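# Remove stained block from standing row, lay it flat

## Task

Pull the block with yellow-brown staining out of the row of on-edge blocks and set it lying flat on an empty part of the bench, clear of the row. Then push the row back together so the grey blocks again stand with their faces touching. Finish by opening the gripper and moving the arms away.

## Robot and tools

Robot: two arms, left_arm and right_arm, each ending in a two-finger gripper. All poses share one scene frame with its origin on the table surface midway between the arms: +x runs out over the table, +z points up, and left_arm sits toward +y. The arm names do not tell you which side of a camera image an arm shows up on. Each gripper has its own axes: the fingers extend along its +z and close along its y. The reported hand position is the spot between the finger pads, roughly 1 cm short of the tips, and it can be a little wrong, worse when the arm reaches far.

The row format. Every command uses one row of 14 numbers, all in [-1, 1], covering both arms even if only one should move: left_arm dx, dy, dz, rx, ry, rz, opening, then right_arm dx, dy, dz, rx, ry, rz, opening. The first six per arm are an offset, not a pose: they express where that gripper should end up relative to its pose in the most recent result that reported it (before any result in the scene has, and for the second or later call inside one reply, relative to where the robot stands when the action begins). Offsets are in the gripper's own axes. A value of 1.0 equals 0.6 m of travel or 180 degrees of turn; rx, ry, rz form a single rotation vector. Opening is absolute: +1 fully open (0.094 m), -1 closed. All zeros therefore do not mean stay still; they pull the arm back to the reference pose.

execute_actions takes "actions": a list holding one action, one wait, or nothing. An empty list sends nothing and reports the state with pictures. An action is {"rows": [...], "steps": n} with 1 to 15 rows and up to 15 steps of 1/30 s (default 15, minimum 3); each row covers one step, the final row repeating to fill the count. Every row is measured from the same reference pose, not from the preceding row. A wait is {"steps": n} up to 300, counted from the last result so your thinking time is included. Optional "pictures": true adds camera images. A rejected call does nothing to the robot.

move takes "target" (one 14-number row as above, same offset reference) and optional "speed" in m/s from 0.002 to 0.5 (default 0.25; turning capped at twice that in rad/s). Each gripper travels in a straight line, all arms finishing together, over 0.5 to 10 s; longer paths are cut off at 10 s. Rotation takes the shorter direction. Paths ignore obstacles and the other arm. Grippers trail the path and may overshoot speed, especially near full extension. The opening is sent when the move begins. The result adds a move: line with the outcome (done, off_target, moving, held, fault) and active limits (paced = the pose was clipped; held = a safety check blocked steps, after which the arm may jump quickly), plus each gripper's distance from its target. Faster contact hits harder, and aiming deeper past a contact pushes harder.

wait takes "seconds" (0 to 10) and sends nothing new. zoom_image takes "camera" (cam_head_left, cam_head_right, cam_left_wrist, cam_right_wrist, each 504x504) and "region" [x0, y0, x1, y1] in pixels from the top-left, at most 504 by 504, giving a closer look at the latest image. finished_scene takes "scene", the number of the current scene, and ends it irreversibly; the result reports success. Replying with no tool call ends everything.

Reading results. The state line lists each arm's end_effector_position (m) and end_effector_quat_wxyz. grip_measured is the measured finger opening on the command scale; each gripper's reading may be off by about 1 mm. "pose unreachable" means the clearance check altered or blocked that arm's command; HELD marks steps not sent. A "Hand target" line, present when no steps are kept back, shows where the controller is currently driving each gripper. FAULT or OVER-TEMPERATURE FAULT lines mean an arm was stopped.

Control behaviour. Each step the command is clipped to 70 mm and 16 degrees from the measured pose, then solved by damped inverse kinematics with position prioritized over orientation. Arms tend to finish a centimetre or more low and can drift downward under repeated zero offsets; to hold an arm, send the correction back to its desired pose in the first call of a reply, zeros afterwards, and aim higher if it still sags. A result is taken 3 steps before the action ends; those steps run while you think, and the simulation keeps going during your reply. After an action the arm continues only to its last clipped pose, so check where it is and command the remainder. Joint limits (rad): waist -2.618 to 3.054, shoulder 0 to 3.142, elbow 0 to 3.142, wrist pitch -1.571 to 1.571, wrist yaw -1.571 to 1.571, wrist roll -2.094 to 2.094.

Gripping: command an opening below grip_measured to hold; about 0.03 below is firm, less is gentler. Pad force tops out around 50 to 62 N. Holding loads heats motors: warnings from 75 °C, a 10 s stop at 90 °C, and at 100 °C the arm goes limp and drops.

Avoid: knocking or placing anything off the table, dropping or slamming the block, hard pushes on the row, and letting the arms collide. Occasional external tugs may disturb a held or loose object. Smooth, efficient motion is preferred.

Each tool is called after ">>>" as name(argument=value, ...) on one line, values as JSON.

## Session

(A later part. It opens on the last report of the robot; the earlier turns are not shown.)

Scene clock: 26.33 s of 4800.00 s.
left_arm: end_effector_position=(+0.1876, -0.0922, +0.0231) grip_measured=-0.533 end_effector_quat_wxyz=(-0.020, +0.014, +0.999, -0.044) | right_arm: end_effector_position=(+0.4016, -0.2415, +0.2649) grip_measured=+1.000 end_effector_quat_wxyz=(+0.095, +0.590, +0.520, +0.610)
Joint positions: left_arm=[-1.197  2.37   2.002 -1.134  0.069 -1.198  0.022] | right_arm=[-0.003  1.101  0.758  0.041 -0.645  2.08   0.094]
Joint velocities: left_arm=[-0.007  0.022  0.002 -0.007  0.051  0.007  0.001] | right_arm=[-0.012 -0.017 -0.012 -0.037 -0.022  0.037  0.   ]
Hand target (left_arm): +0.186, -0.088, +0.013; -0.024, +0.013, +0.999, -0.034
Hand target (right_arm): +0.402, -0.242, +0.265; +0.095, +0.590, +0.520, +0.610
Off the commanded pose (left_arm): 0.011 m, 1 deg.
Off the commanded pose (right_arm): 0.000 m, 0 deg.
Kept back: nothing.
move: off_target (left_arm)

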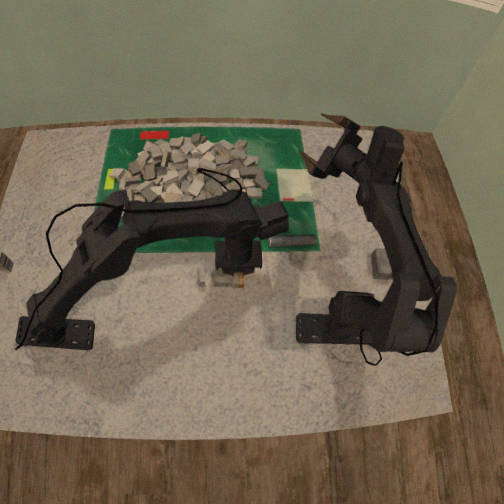

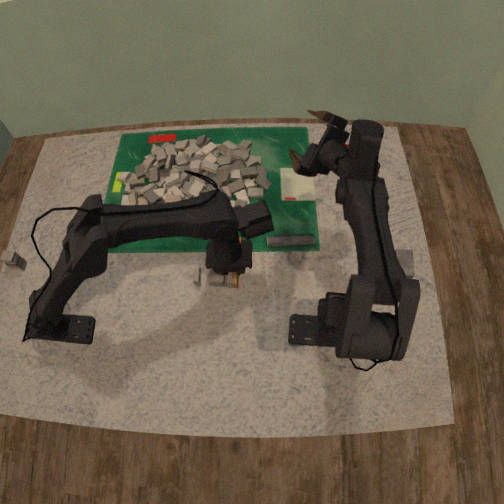

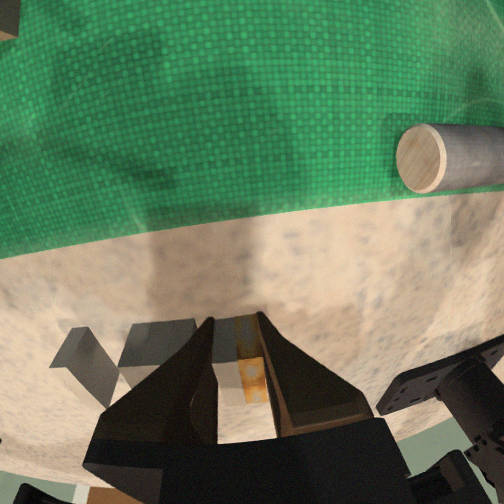

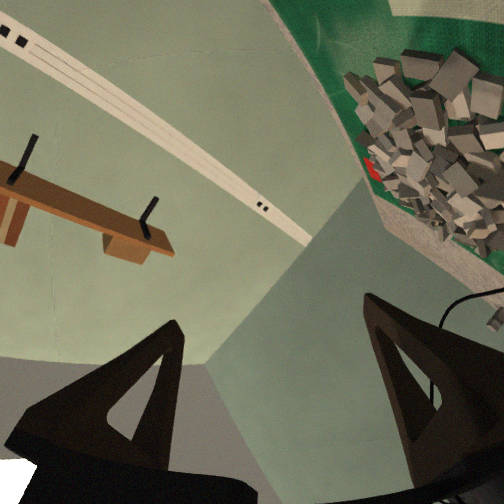

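>>> move(target=[0,0,0.01,0,0,0,-0.68,0,0,0,0,0,0,1], speed=0.03)

>>> move(target=[0,0,0,0,0,0,-0.38,0,0,0,0,0,0,1])

>>> move(target=[0,0,-0.12,0,0,0,-0.38,0,0,0,0,0,0,1], speed=0.12)

Scene clock: 27.27 s of 4800.00 s.
left_arm: end_effector_position=(+0.1876, -0.0923, +0.0231) grip_measured=-0.533 end_effector_quat_wxyz=(-0.020, +0.014, +0.999, -0.045) | right_arm: end_effector_position=(+0.4016, -0.2415, +0.2649) grip_measured=+1.000 end_effector_quat_wxyz=(+0.095, +0.590, +0.520, +0.610)
Joint positions: left_arm=[-1.197  2.37   2.002 -1.134  0.069 -1.198  0.022] | right_arm=[-0.003  1.101  0.758  0.041 -0.645  2.08   0.094]
Joint velocities: left_arm=[ 0.007 -0.007 -0.012 -0.007  0.051 -0.037 -0.001] | right_arm=[-0.012  0.007  0.002 -0.037 -0.022 -0.095  0.   ]
Hand target (left_arm): +0.187, -0.093, +0.017; -0.020, +0.014, +0.999, -0.044
Hand target (right_arm): +0.402, -0.242, +0.265; +0.095, +0.590, +0.520, +0.610
Off the commanded pose (left_arm): 0.006 m, 0 deg.
Off the commanded pose (right_arm): 0.000 m, 0 deg.
Kept back: nothing.
move: done

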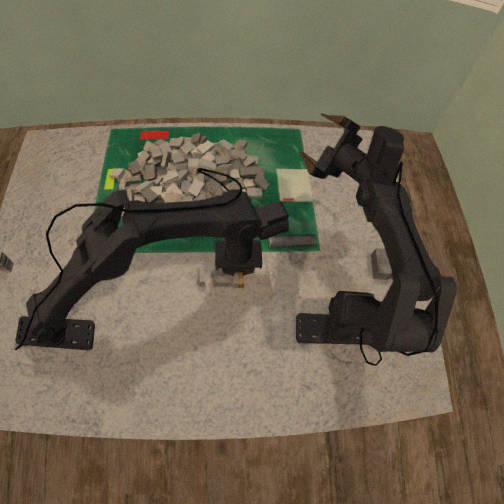

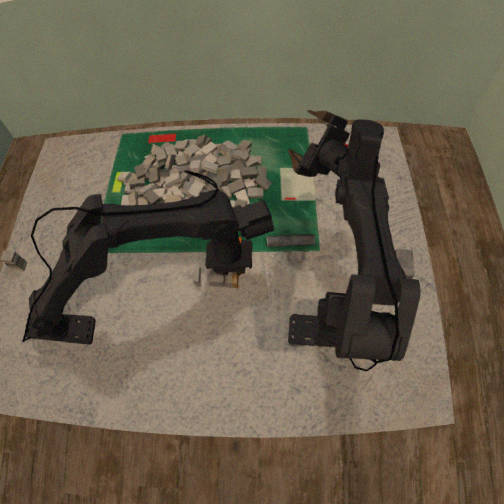

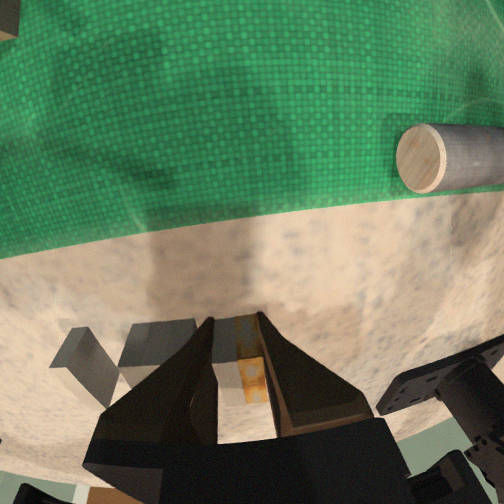

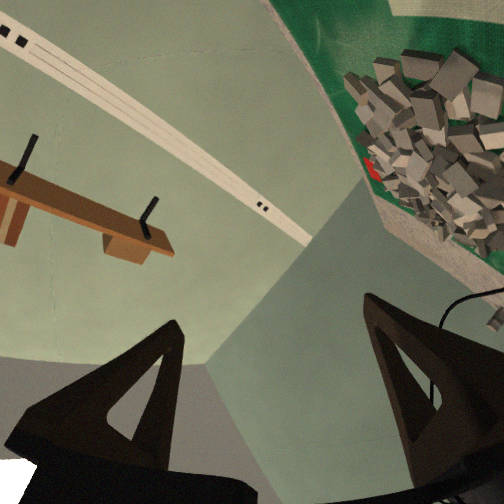

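Scene clock: 27.77 s of 4800.00 s.
left_arm: end_effector_position=(+0.1878, -0.0931, +0.0231) grip_measured=-0.383 end_effector_quat_wxyz=(-0.020, +0.014, +0.999, -0.046) | right_arm: end_effector_position=(+0.4016, -0.2415, +0.2649) grip_measured=+1.000 end_effector_quat_wxyz=(+0.095, +0.590, +0.520, +0.610)
Joint positions: left_arm=[-1.197  2.37   2.002 -1.13   0.07  -1.198  0.029] | right_arm=[-0.003  1.101  0.758  0.041 -0.645  2.08   0.094]
Joint velocities: left_arm=[ 0.017  0.007  0.012 -0.037 -0.095  0.022  0.001] | right_arm=[-0.007 -0.012 -0.007  0.051  0.022  0.081  0.   ]
Hand target (left_arm): +0.188, -0.092, +0.023; -0.020, +0.014, +0.999, -0.045
Hand target (right_arm): +0.402, -0.242, +0.265; +0.095, +0.590, +0.520, +0.610
Off the commanded pose (left_arm): 0.001 m, 0 deg.
Off the commanded pose (right_arm): 0.000 m, 0 deg.
Kept back: nothing.
move: done

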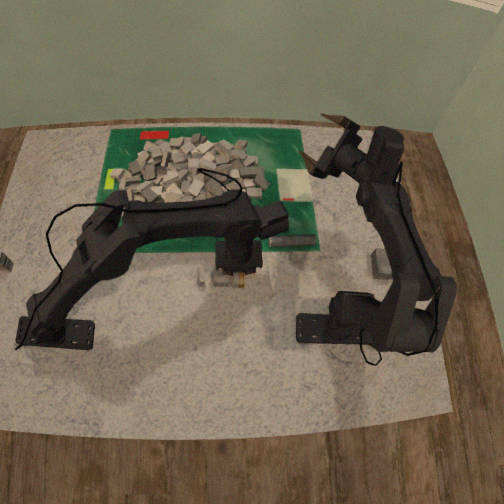

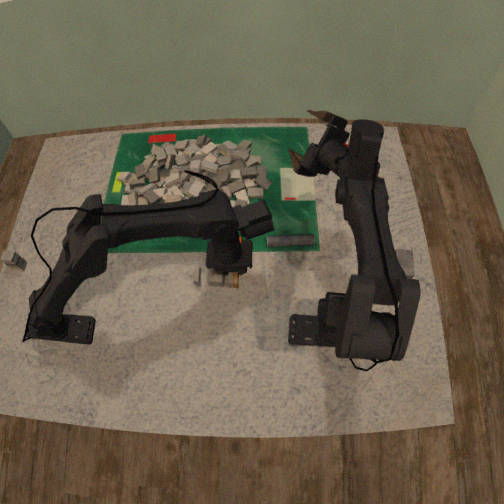

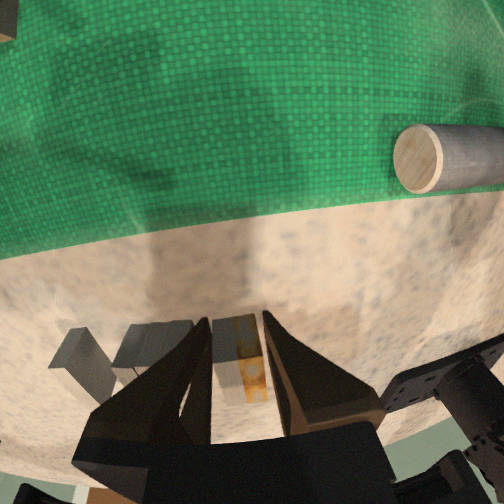

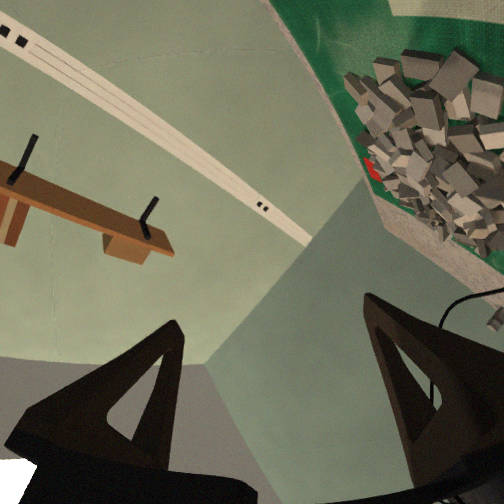

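Scene clock: 29.00 s of 4800.00 s.
left_arm: end_effector_position=(+0.1861, -0.0882, +0.0848) grip_measured=-0.383 end_effector_quat_wxyz=(-0.022, +0.013, +0.999, -0.041) | right_arm: end_effector_position=(+0.4016, -0.2415, +0.2649) grip_measured=+1.000 end_effector_quat_wxyz=(+0.095, +0.590, +0.520, +0.610)
Joint positions: left_arm=[-1.197  2.353  2.217 -1.373  0.07  -1.198  0.029] | right_arm=[-0.003  1.101  0.758  0.041 -0.645  2.08   0.094]
Joint velocities: left_arm=[-0.002 -0.007 -0.002  0.066 -0.022 -0.051  0.   ] | right_arm=[-0.012  0.002 -0.027 -0.022  0.022  0.022  0.   ]
Hand target (left_arm): +0.190, -0.087, +0.095; -0.020, +0.014, +0.999, -0.047
Hand target (right_arm): +0.402, -0.242, +0.265; +0.095, +0.590, +0.520, +0.610
Off the commanded pose (left_arm): 0.011 m, 1 deg.
Off the commanded pose (right_arm): 0.000 m, 0 deg.
Kept back: nothing.
move: off_target (left_arm)

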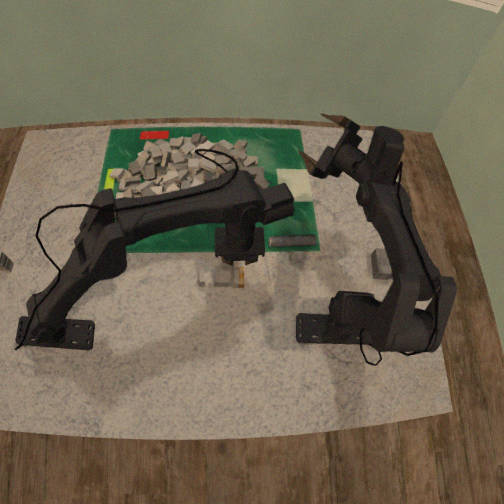

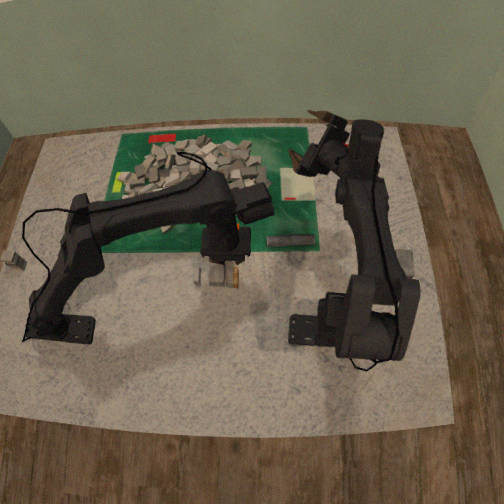

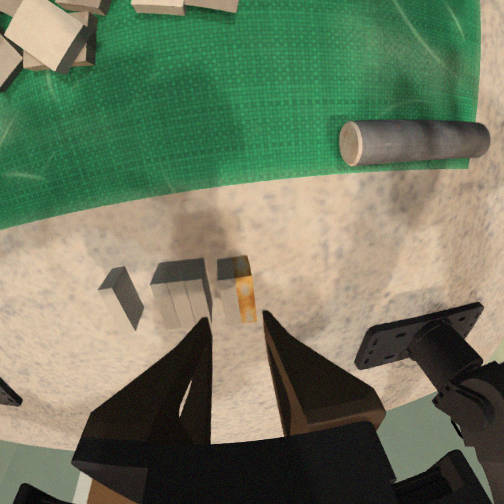

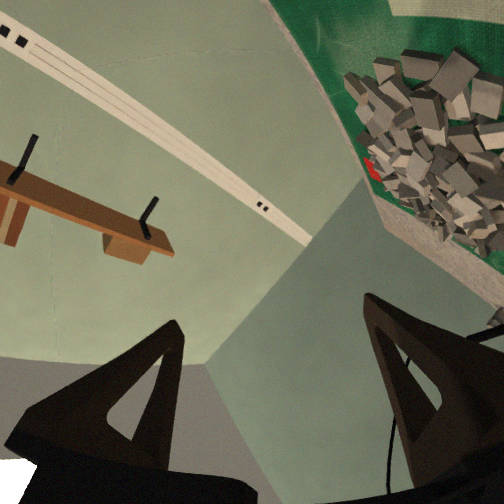

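>>> move(target=[0.02,-0.022,0,0,0,0.5,0.5,0,0,0,0,0,0,1])

Scene clock: 32.93 s of 4800.00 s.
left_arm: end_effector_position=(+0.1787, -0.0995, +0.0924) grip_measured=+0.497 end_effector_quat_wxyz=(+0.024, +0.707, +0.705, -0.051) | right_arm: end_effector_position=(+0.4016, -0.2415, +0.2649) grip_measured=+1.000 end_effector_quat_wxyz=(+0.095, +0.590, +0.520, +0.610)
Joint positions: left_arm=[-1.22   2.373  2.281 -1.392  0.07   0.326  0.07 ] | right_arm=[-0.003  1.101  0.758  0.041 -0.645  2.08   0.094]
Joint velocities: left_arm=[ 0.012 -0.012 -0.007 -0.037  0.007 -0.007  0.001] | right_arm=[-0.007 -0.012  0.002 -0.007 -0.022 -0.022  0.   ]
Hand target (left_arm): +0.174, -0.101, +0.086; +0.014, +0.716, +0.697, -0.045
Hand target (right_arm): +0.402, -0.242, +0.265; +0.095, +0.590, +0.520, +0.610
Off the commanded pose (left_arm): 0.008 m, 2 deg.
Off the commanded pose (right_arm): 0.000 m, 0 deg.
Kept back: nothing.
move: done

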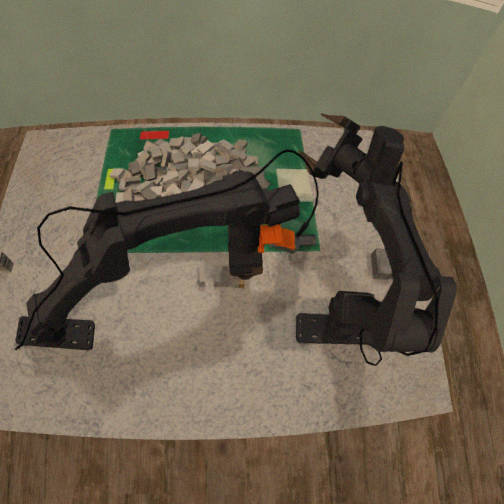

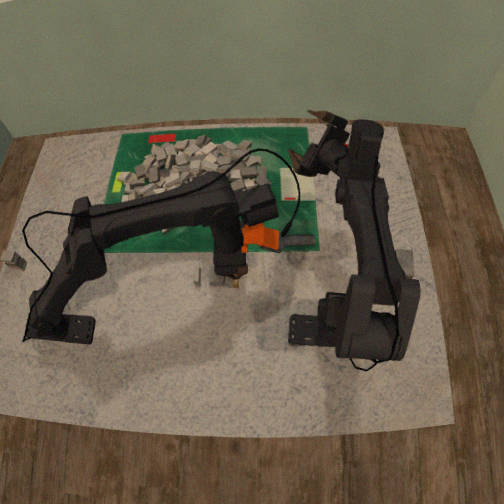

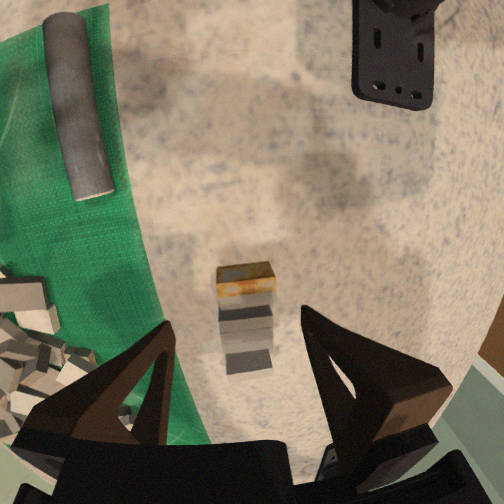

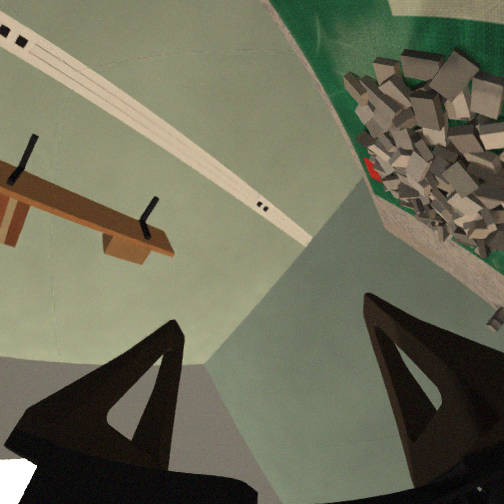

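>>> move(target=[0,-0.012,0.115,0,0,0,0.5,0,0,0,0,0,0,1], speed=0.12)

Scene clock: 34.33 s of 4800.00 s.
left_arm: end_effector_position=(+0.1739, -0.1076, +0.0343) grip_measured=+0.497 end_effector_quat_wxyz=(+0.031, +0.708, +0.704, -0.055) | right_arm: end_effector_position=(+0.4016, -0.2415, +0.2649) grip_measured=+1.000 end_effector_quat_wxyz=(+0.095, +0.590, +0.520, +0.610)
Joint positions: left_arm=[-1.234  2.373  2.048 -1.141  0.07   0.313  0.07 ] | right_arm=[-0.003  1.101  0.758  0.041 -0.645  2.08   0.094]
Joint velocities: left_arm=[-0.012  0.007 -0.007  0.037  0.007 -0.037  0.   ] | right_arm=[ 0.007 -0.017 -0.002  0.037 -0.037  0.007  0.   ]
Hand target (left_arm): +0.169, -0.106, +0.024; +0.024, +0.707, +0.705, -0.051
Hand target (right_arm): +0.402, -0.242, +0.265; +0.095, +0.590, +0.520, +0.610
Off the commanded pose (left_arm): 0.011 m, 1 deg.
Off the commanded pose (right_arm): 0.000 m, 0 deg.
Kept back: nothing.
move: off_target (left_arm)

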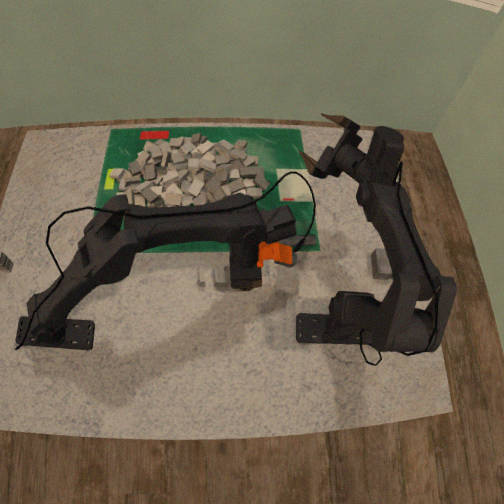

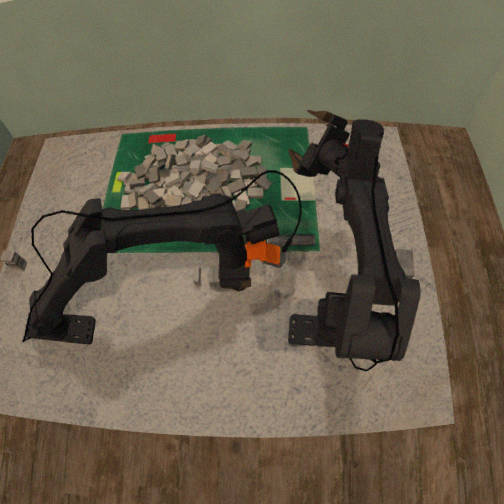

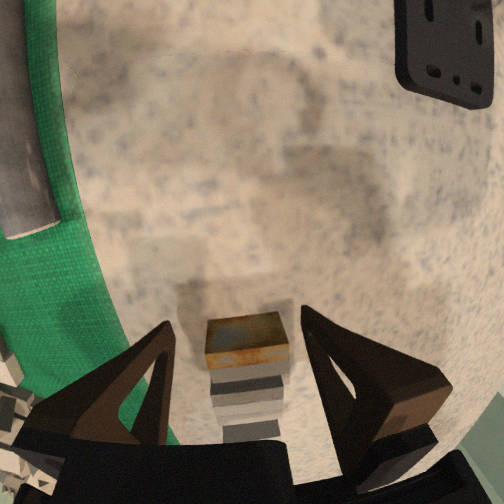

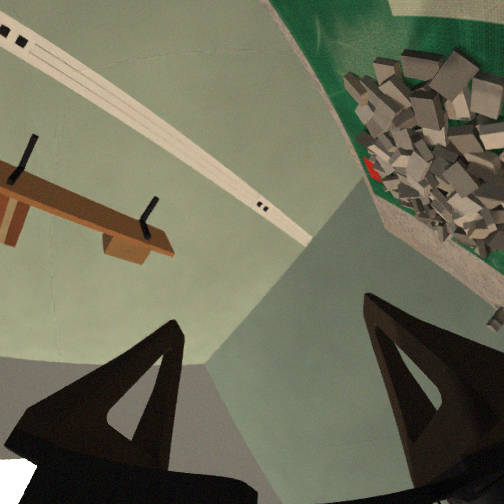

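>>> move(target=[0.012,0,0.03,0,0,0,0.5,0,0,0,0,0,0,1], speed=0.05)

>>> move(target=[0,0,0,0,0,0,-0.2,0,0,0,0,0,0,1])

>>> move(target=[0,0,-0.06,0,0,0,-0.2,0,0,0,0,0,0,1], speed=0.06)

Scene clock: 35.27 s of 4800.00 s.
left_arm: end_effector_position=(+0.1733, -0.1055, +0.0233) grip_measured=+0.497 end_effector_quat_wxyz=(+0.033, +0.708, +0.704, -0.056) | right_arm: end_effector_position=(+0.4016, -0.2415, +0.2649) grip_measured=+1.000 end_effector_quat_wxyz=(+0.095, +0.590, +0.520, +0.610)
Joint positions: left_arm=[-1.234  2.361  1.983 -1.082  0.069  0.313  0.07 ] | right_arm=[-0.003  1.101  0.758  0.041 -0.645  2.08   0.094]
Joint velocities: left_arm=[-0.002 -0.012  0.002 -0.007 -0.007 -0.066  0.   ] | right_arm=[-0.017 -0.007  0.002  0.007  0.051  0.051  0.   ]
Hand target (left_arm): +0.173, -0.102, +0.016; +0.030, +0.708, +0.704, -0.055
Hand target (right_arm): +0.402, -0.242, +0.265; +0.095, +0.590, +0.520, +0.610
Off the commanded pose (left_arm): 0.008 m, 0 deg.
Off the commanded pose (right_arm): 0.000 m, 0 deg.
Kept back: nothing.
move: done

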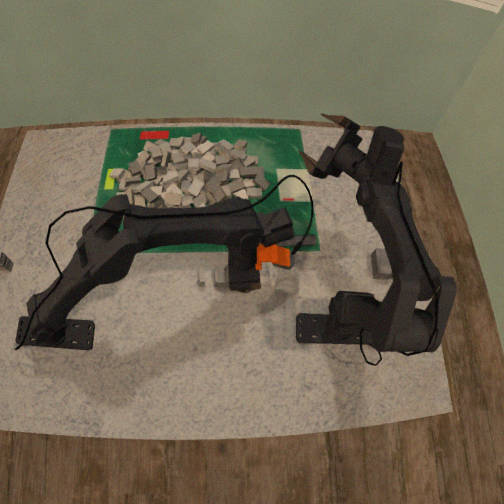

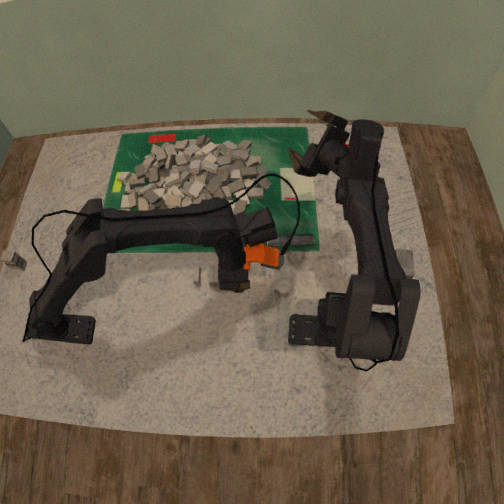

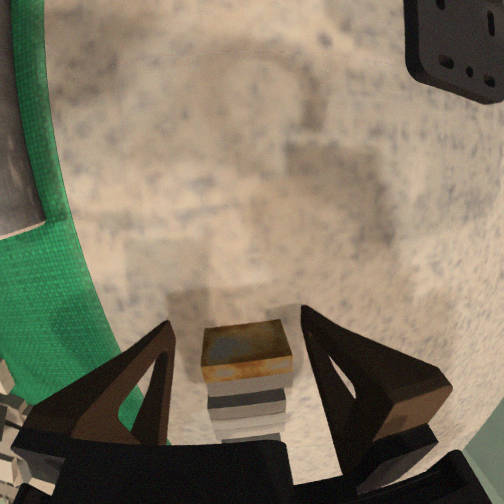

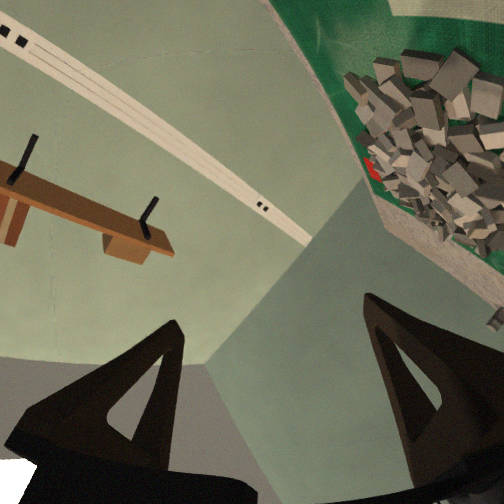

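Scene clock: 35.77 s of 4800.00 s.
left_arm: end_effector_position=(+0.1740, -0.1057, +0.0233) grip_measured=-0.127 end_effector_quat_wxyz=(+0.035, +0.707, +0.704, -0.055) | right_arm: end_effector_position=(+0.4016, -0.2415, +0.2649) grip_measured=+1.000 end_effector_quat_wxyz=(+0.095, +0.590, +0.520, +0.610)
Joint positions: left_arm=[-1.234  2.361  1.983 -1.081  0.066  0.313  0.041] | right_arm=[-0.003  1.101  0.758  0.041 -0.645  2.08   0.094]
Joint velocities: left_arm=[ 0.007  0.007 -0.012  0.007 -0.022 -0.007  0.   ] | right_arm=[-0.017  0.007  0.002 -0.022  0.051  0.022  0.   ]
Hand target (left_arm): +0.173, -0.105, +0.023; +0.033, +0.708, +0.704, -0.056
Hand target (right_arm): +0.402, -0.242, +0.265; +0.095, +0.590, +0.520, +0.610
Off the commanded pose (left_arm): 0.001 m, 0 deg.
Off the commanded pose (right_arm): 0.000 m, 0 deg.
Kept back: nothing.
move: done

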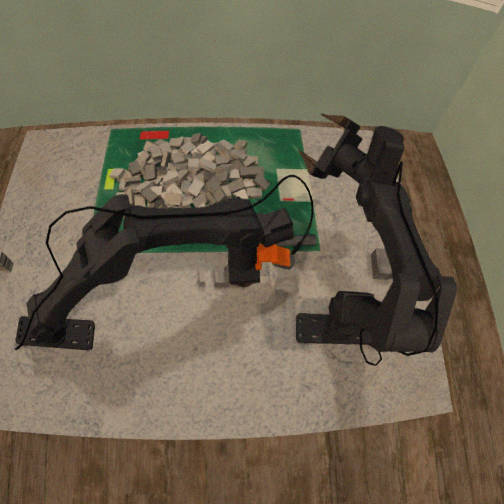

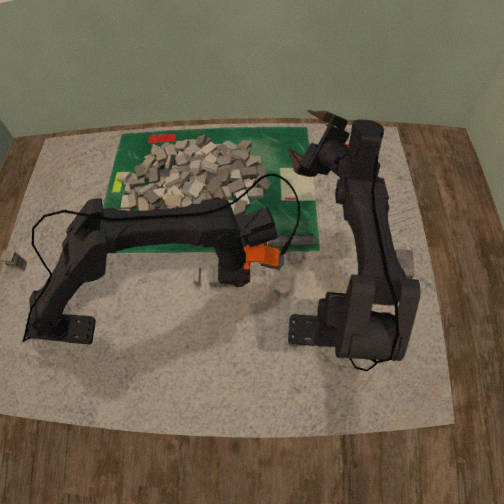

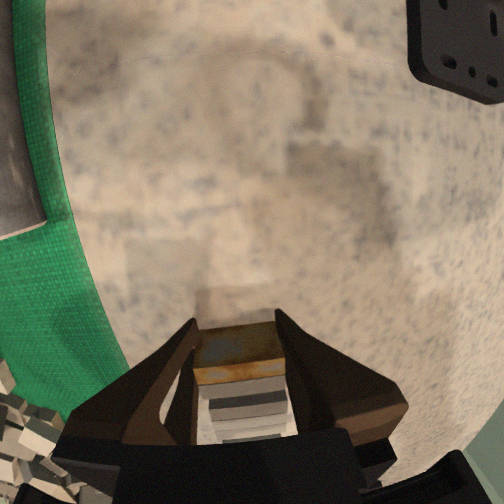

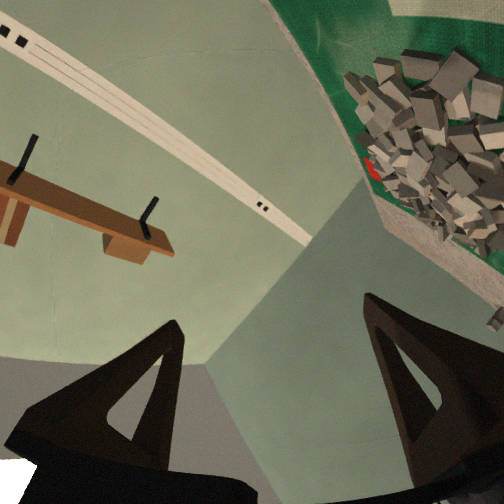

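Scene clock: 36.80 s of 4800.00 s.
left_arm: end_effector_position=(+0.1722, -0.1003, +0.0411) grip_measured=-0.127 end_effector_quat_wxyz=(+0.025, +0.708, +0.704, -0.050) | right_arm: end_effector_position=(+0.4016, -0.2415, +0.2649) grip_measured=+1.000 end_effector_quat_wxyz=(+0.095, +0.590, +0.520, +0.610)
Joint positions: left_arm=[-1.234  2.35   2.038 -1.168  0.066  0.313  0.041] | right_arm=[-0.003  1.101  0.758  0.041 -0.645  2.08   0.094]
Joint velocities: left_arm=[-0.002  0.007 -0.017 -0.066 -0.007 -0.022  0.001] | right_arm=[ 0.007 -0.012  0.002  0.022 -0.037  0.037  0.   ]
Hand target (left_arm): +0.175, -0.101, +0.059; +0.035, +0.707, +0.704, -0.055
Hand target (right_arm): +0.402, -0.242, +0.265; +0.095, +0.590, +0.520, +0.610
Off the commanded pose (left_arm): 0.018 m, 1 deg.
Off the commanded pose (right_arm): 0.000 m, 0 deg.
Kept back: nothing.
move: off_target (left_arm)

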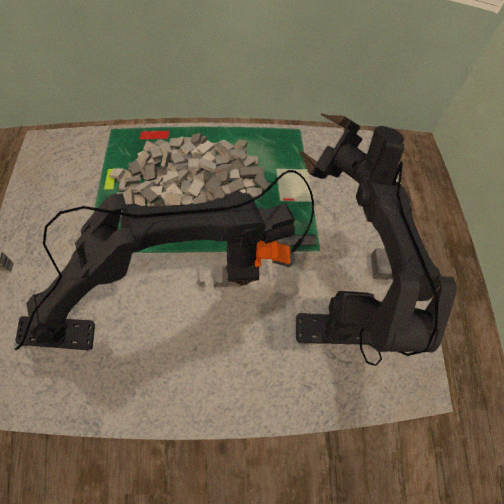

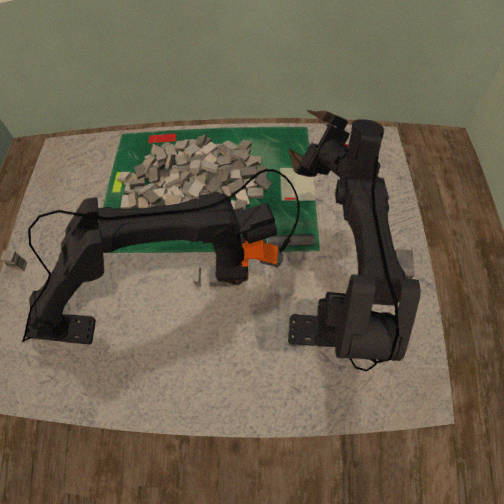

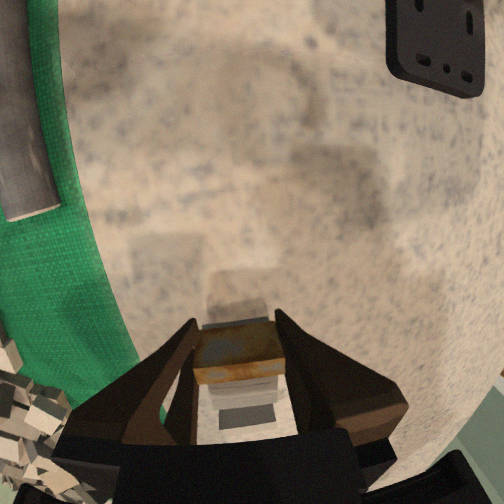

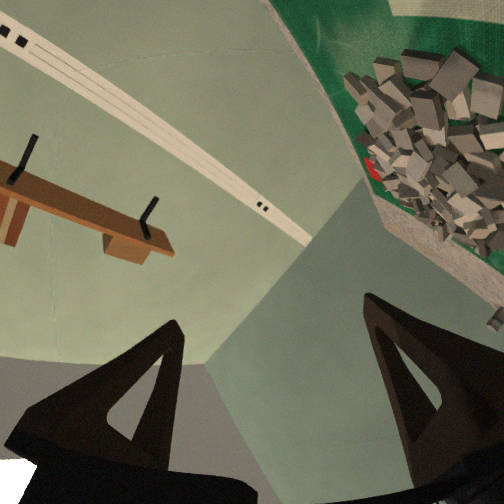

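>>> move(target=[-0.02,0,-0.09,0,0,0,-0.2,0,0,0,0,0,0,1], speed=0.15)

>>> move(target=[-0.04,-0.15,0,0,-0.36,0,-0.2,0,0,0,0,0,0,1])

Scene clock: 38.37 s of 4800.00 s.
left_arm: end_effector_position=(+0.1739, -0.1055, +0.0928) grip_measured=-0.127 end_effector_quat_wxyz=(+0.025, +0.708, +0.704, -0.050) | right_arm: end_effector_position=(+0.4016, -0.2415, +0.2649) grip_measured=+1.000 end_effector_quat_wxyz=(+0.095, +0.590, +0.520, +0.610)
Joint positions: left_arm=[-1.234  2.397  2.325 -1.409  0.066  0.313  0.041] | right_arm=[-0.003  1.101  0.758  0.041 -0.645  2.08   0.094]
Joint velocities: left_arm=[-0.002 -0.002  0.017 -0.037 -0.051  0.022  0.   ] | right_arm=[-0.012 -0.007 -0.012  0.007 -0.022 -0.007  0.   ]
Hand target (left_arm): +0.174, -0.107, +0.096; +0.025, +0.708, +0.704, -0.050
Hand target (right_arm): +0.402, -0.242, +0.265; +0.095, +0.590, +0.520, +0.610
Off the commanded pose (left_arm): 0.003 m, 0 deg.
Off the commanded pose (right_arm): 0.000 m, 0 deg.
Kept back: nothing.
move: done

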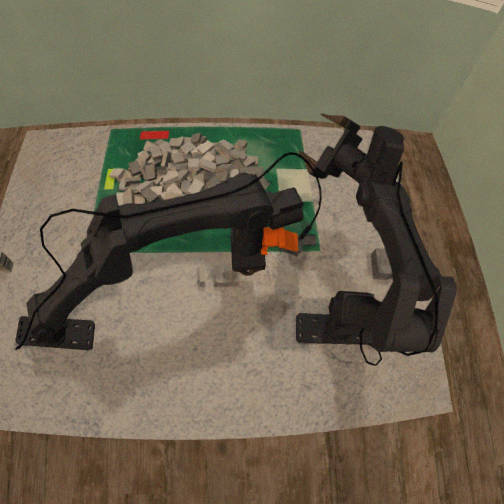

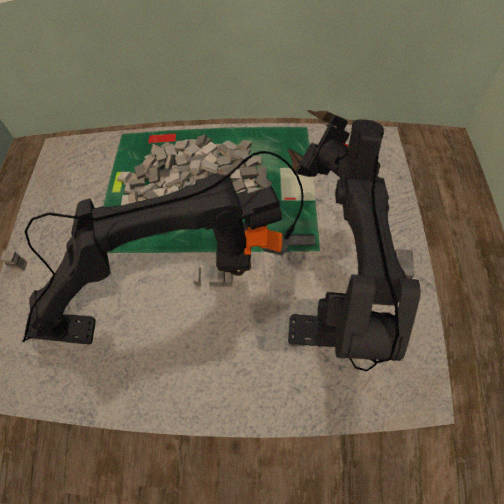

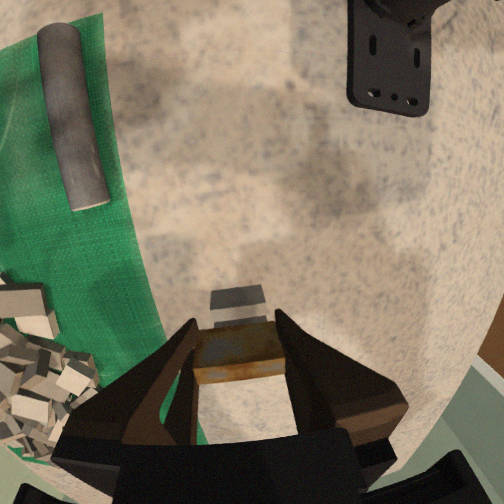

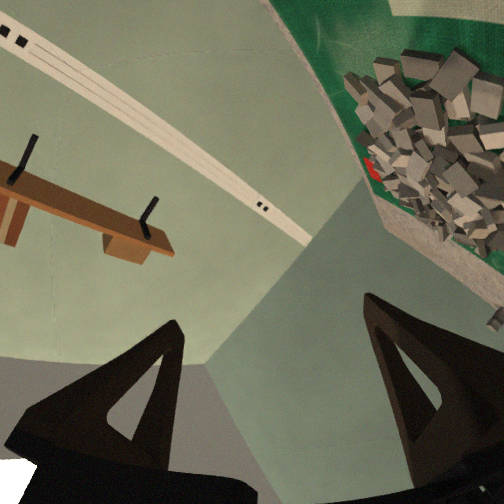

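Scene clock: 41.43 s of 4800.00 s.
left_arm: end_effector_position=(+0.0880, -0.1307, +0.1065) grip_measured=-0.127 end_effector_quat_wxyz=(+0.404, +0.575, +0.576, -0.419) | right_arm: end_effector_position=(+0.4016, -0.2415, +0.2649) grip_measured=+1.000 end_effector_quat_wxyz=(+0.095, +0.590, +0.520, +0.610)
Joint positions: left_arm=[-1.379  1.837  0.767  0.735  0.174  0.041  0.041] | right_arm=[-0.003  1.101  0.758  0.041 -0.645  2.08   0.094]
Joint velocities: left_arm=[-0.002 -0.007 -0.017 -0.007  0.022  0.037 -0.001] | right_arm=[ 0.002 -0.012  0.002  0.037  0.022 -0.066  0.   ]
Hand target (left_arm): +0.084, -0.129, +0.099; +0.399, +0.574, +0.579, -0.419
Hand target (right_arm): +0.402, -0.242, +0.265; +0.095, +0.590, +0.520, +0.610
Off the commanded pose (left_arm): 0.009 m, 1 deg.
Off the commanded pose (right_arm): 0.000 m, 0 deg.
Kept back: nothing.
move: done

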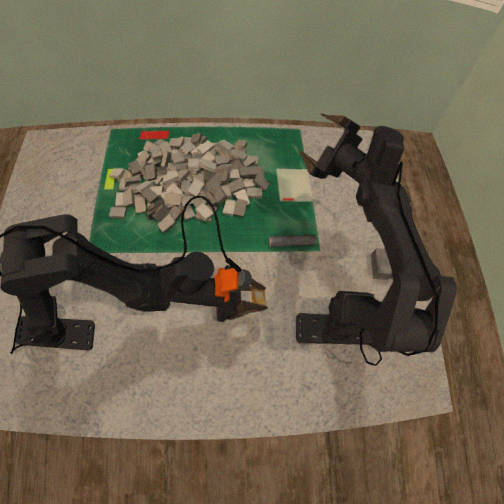

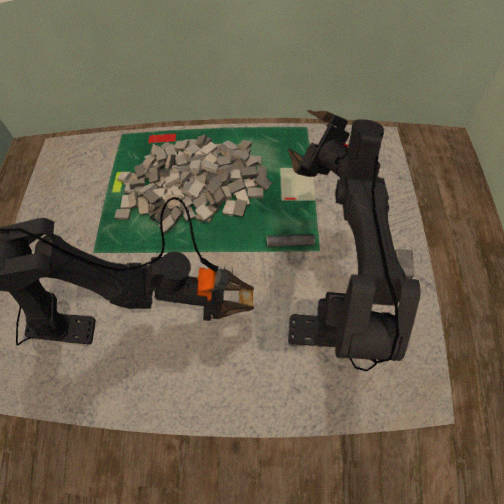

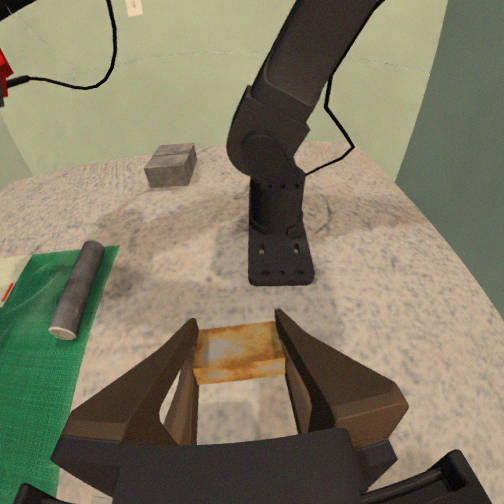

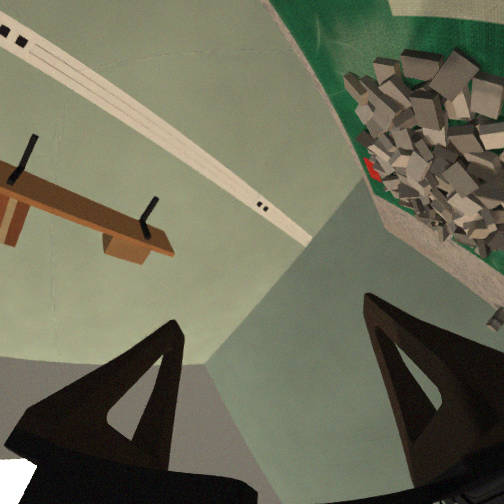

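>>> move(target=[0.12,0,0.042,0,0,0,-0.2,0,0,0,0,0,0,1], speed=0.1)

Scene clock: 43.03 s of 4800.00 s.
left_arm: end_effector_position=(+0.0886, -0.1347, +0.0368) grip_measured=-0.127 end_effector_quat_wxyz=(+0.406, +0.574, +0.574, -0.420) | right_arm: end_effector_position=(+0.4016, -0.2415, +0.2649) grip_measured=+1.000 end_effector_quat_wxyz=(+0.095, +0.590, +0.520, +0.610)
Joint positions: left_arm=[-1.379  2.114  0.741  1.045  0.174  0.041  0.041] | right_arm=[-0.003  1.101  0.758  0.041 -0.645  2.08   0.094]
Joint velocities: left_arm=[ 0.007 -0.002  0.022  0.007 -0.037 -0.007 -0.001] | right_arm=[-0.002  0.012 -0.027  0.007 -0.051  0.051  0.   ]
Hand target (left_arm): +0.086, -0.131, +0.030; +0.403, +0.575, +0.576, -0.418
Hand target (right_arm): +0.402, -0.242, +0.265; +0.095, +0.590, +0.520, +0.610
Off the commanded pose (left_arm): 0.008 m, 0 deg.
Off the commanded pose (right_arm): 0.000 m, 0 deg.
Kept back: nothing.
move: done

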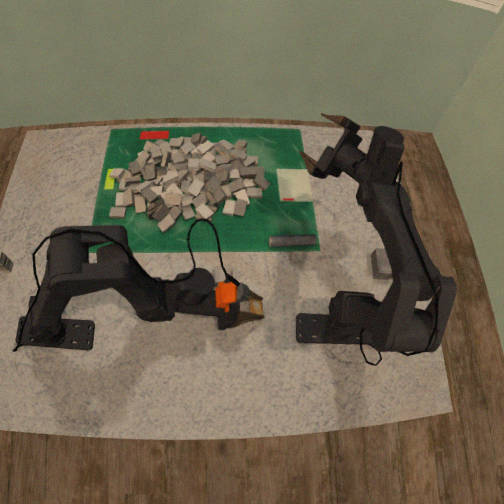

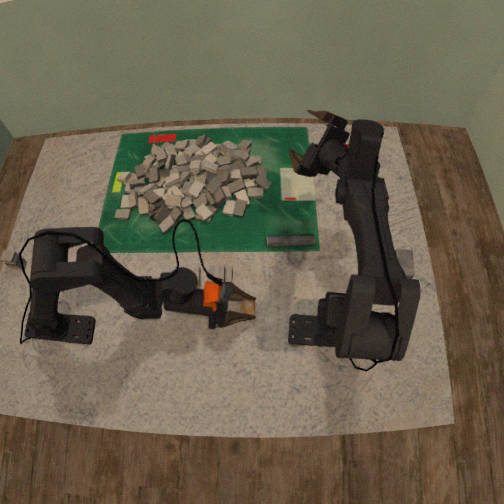

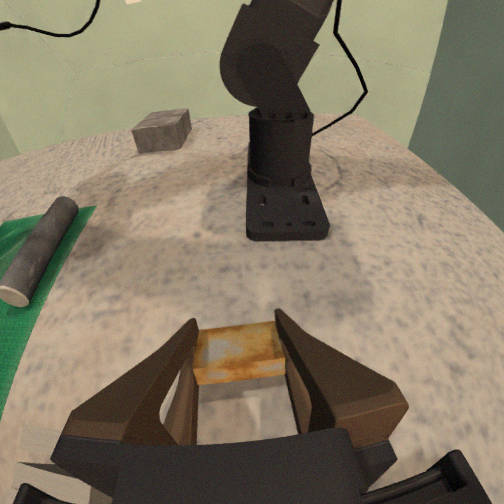

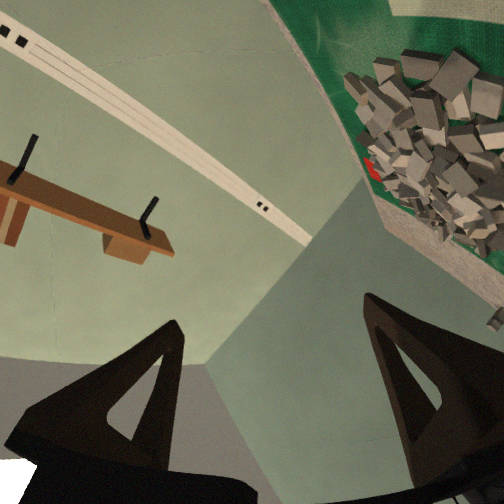

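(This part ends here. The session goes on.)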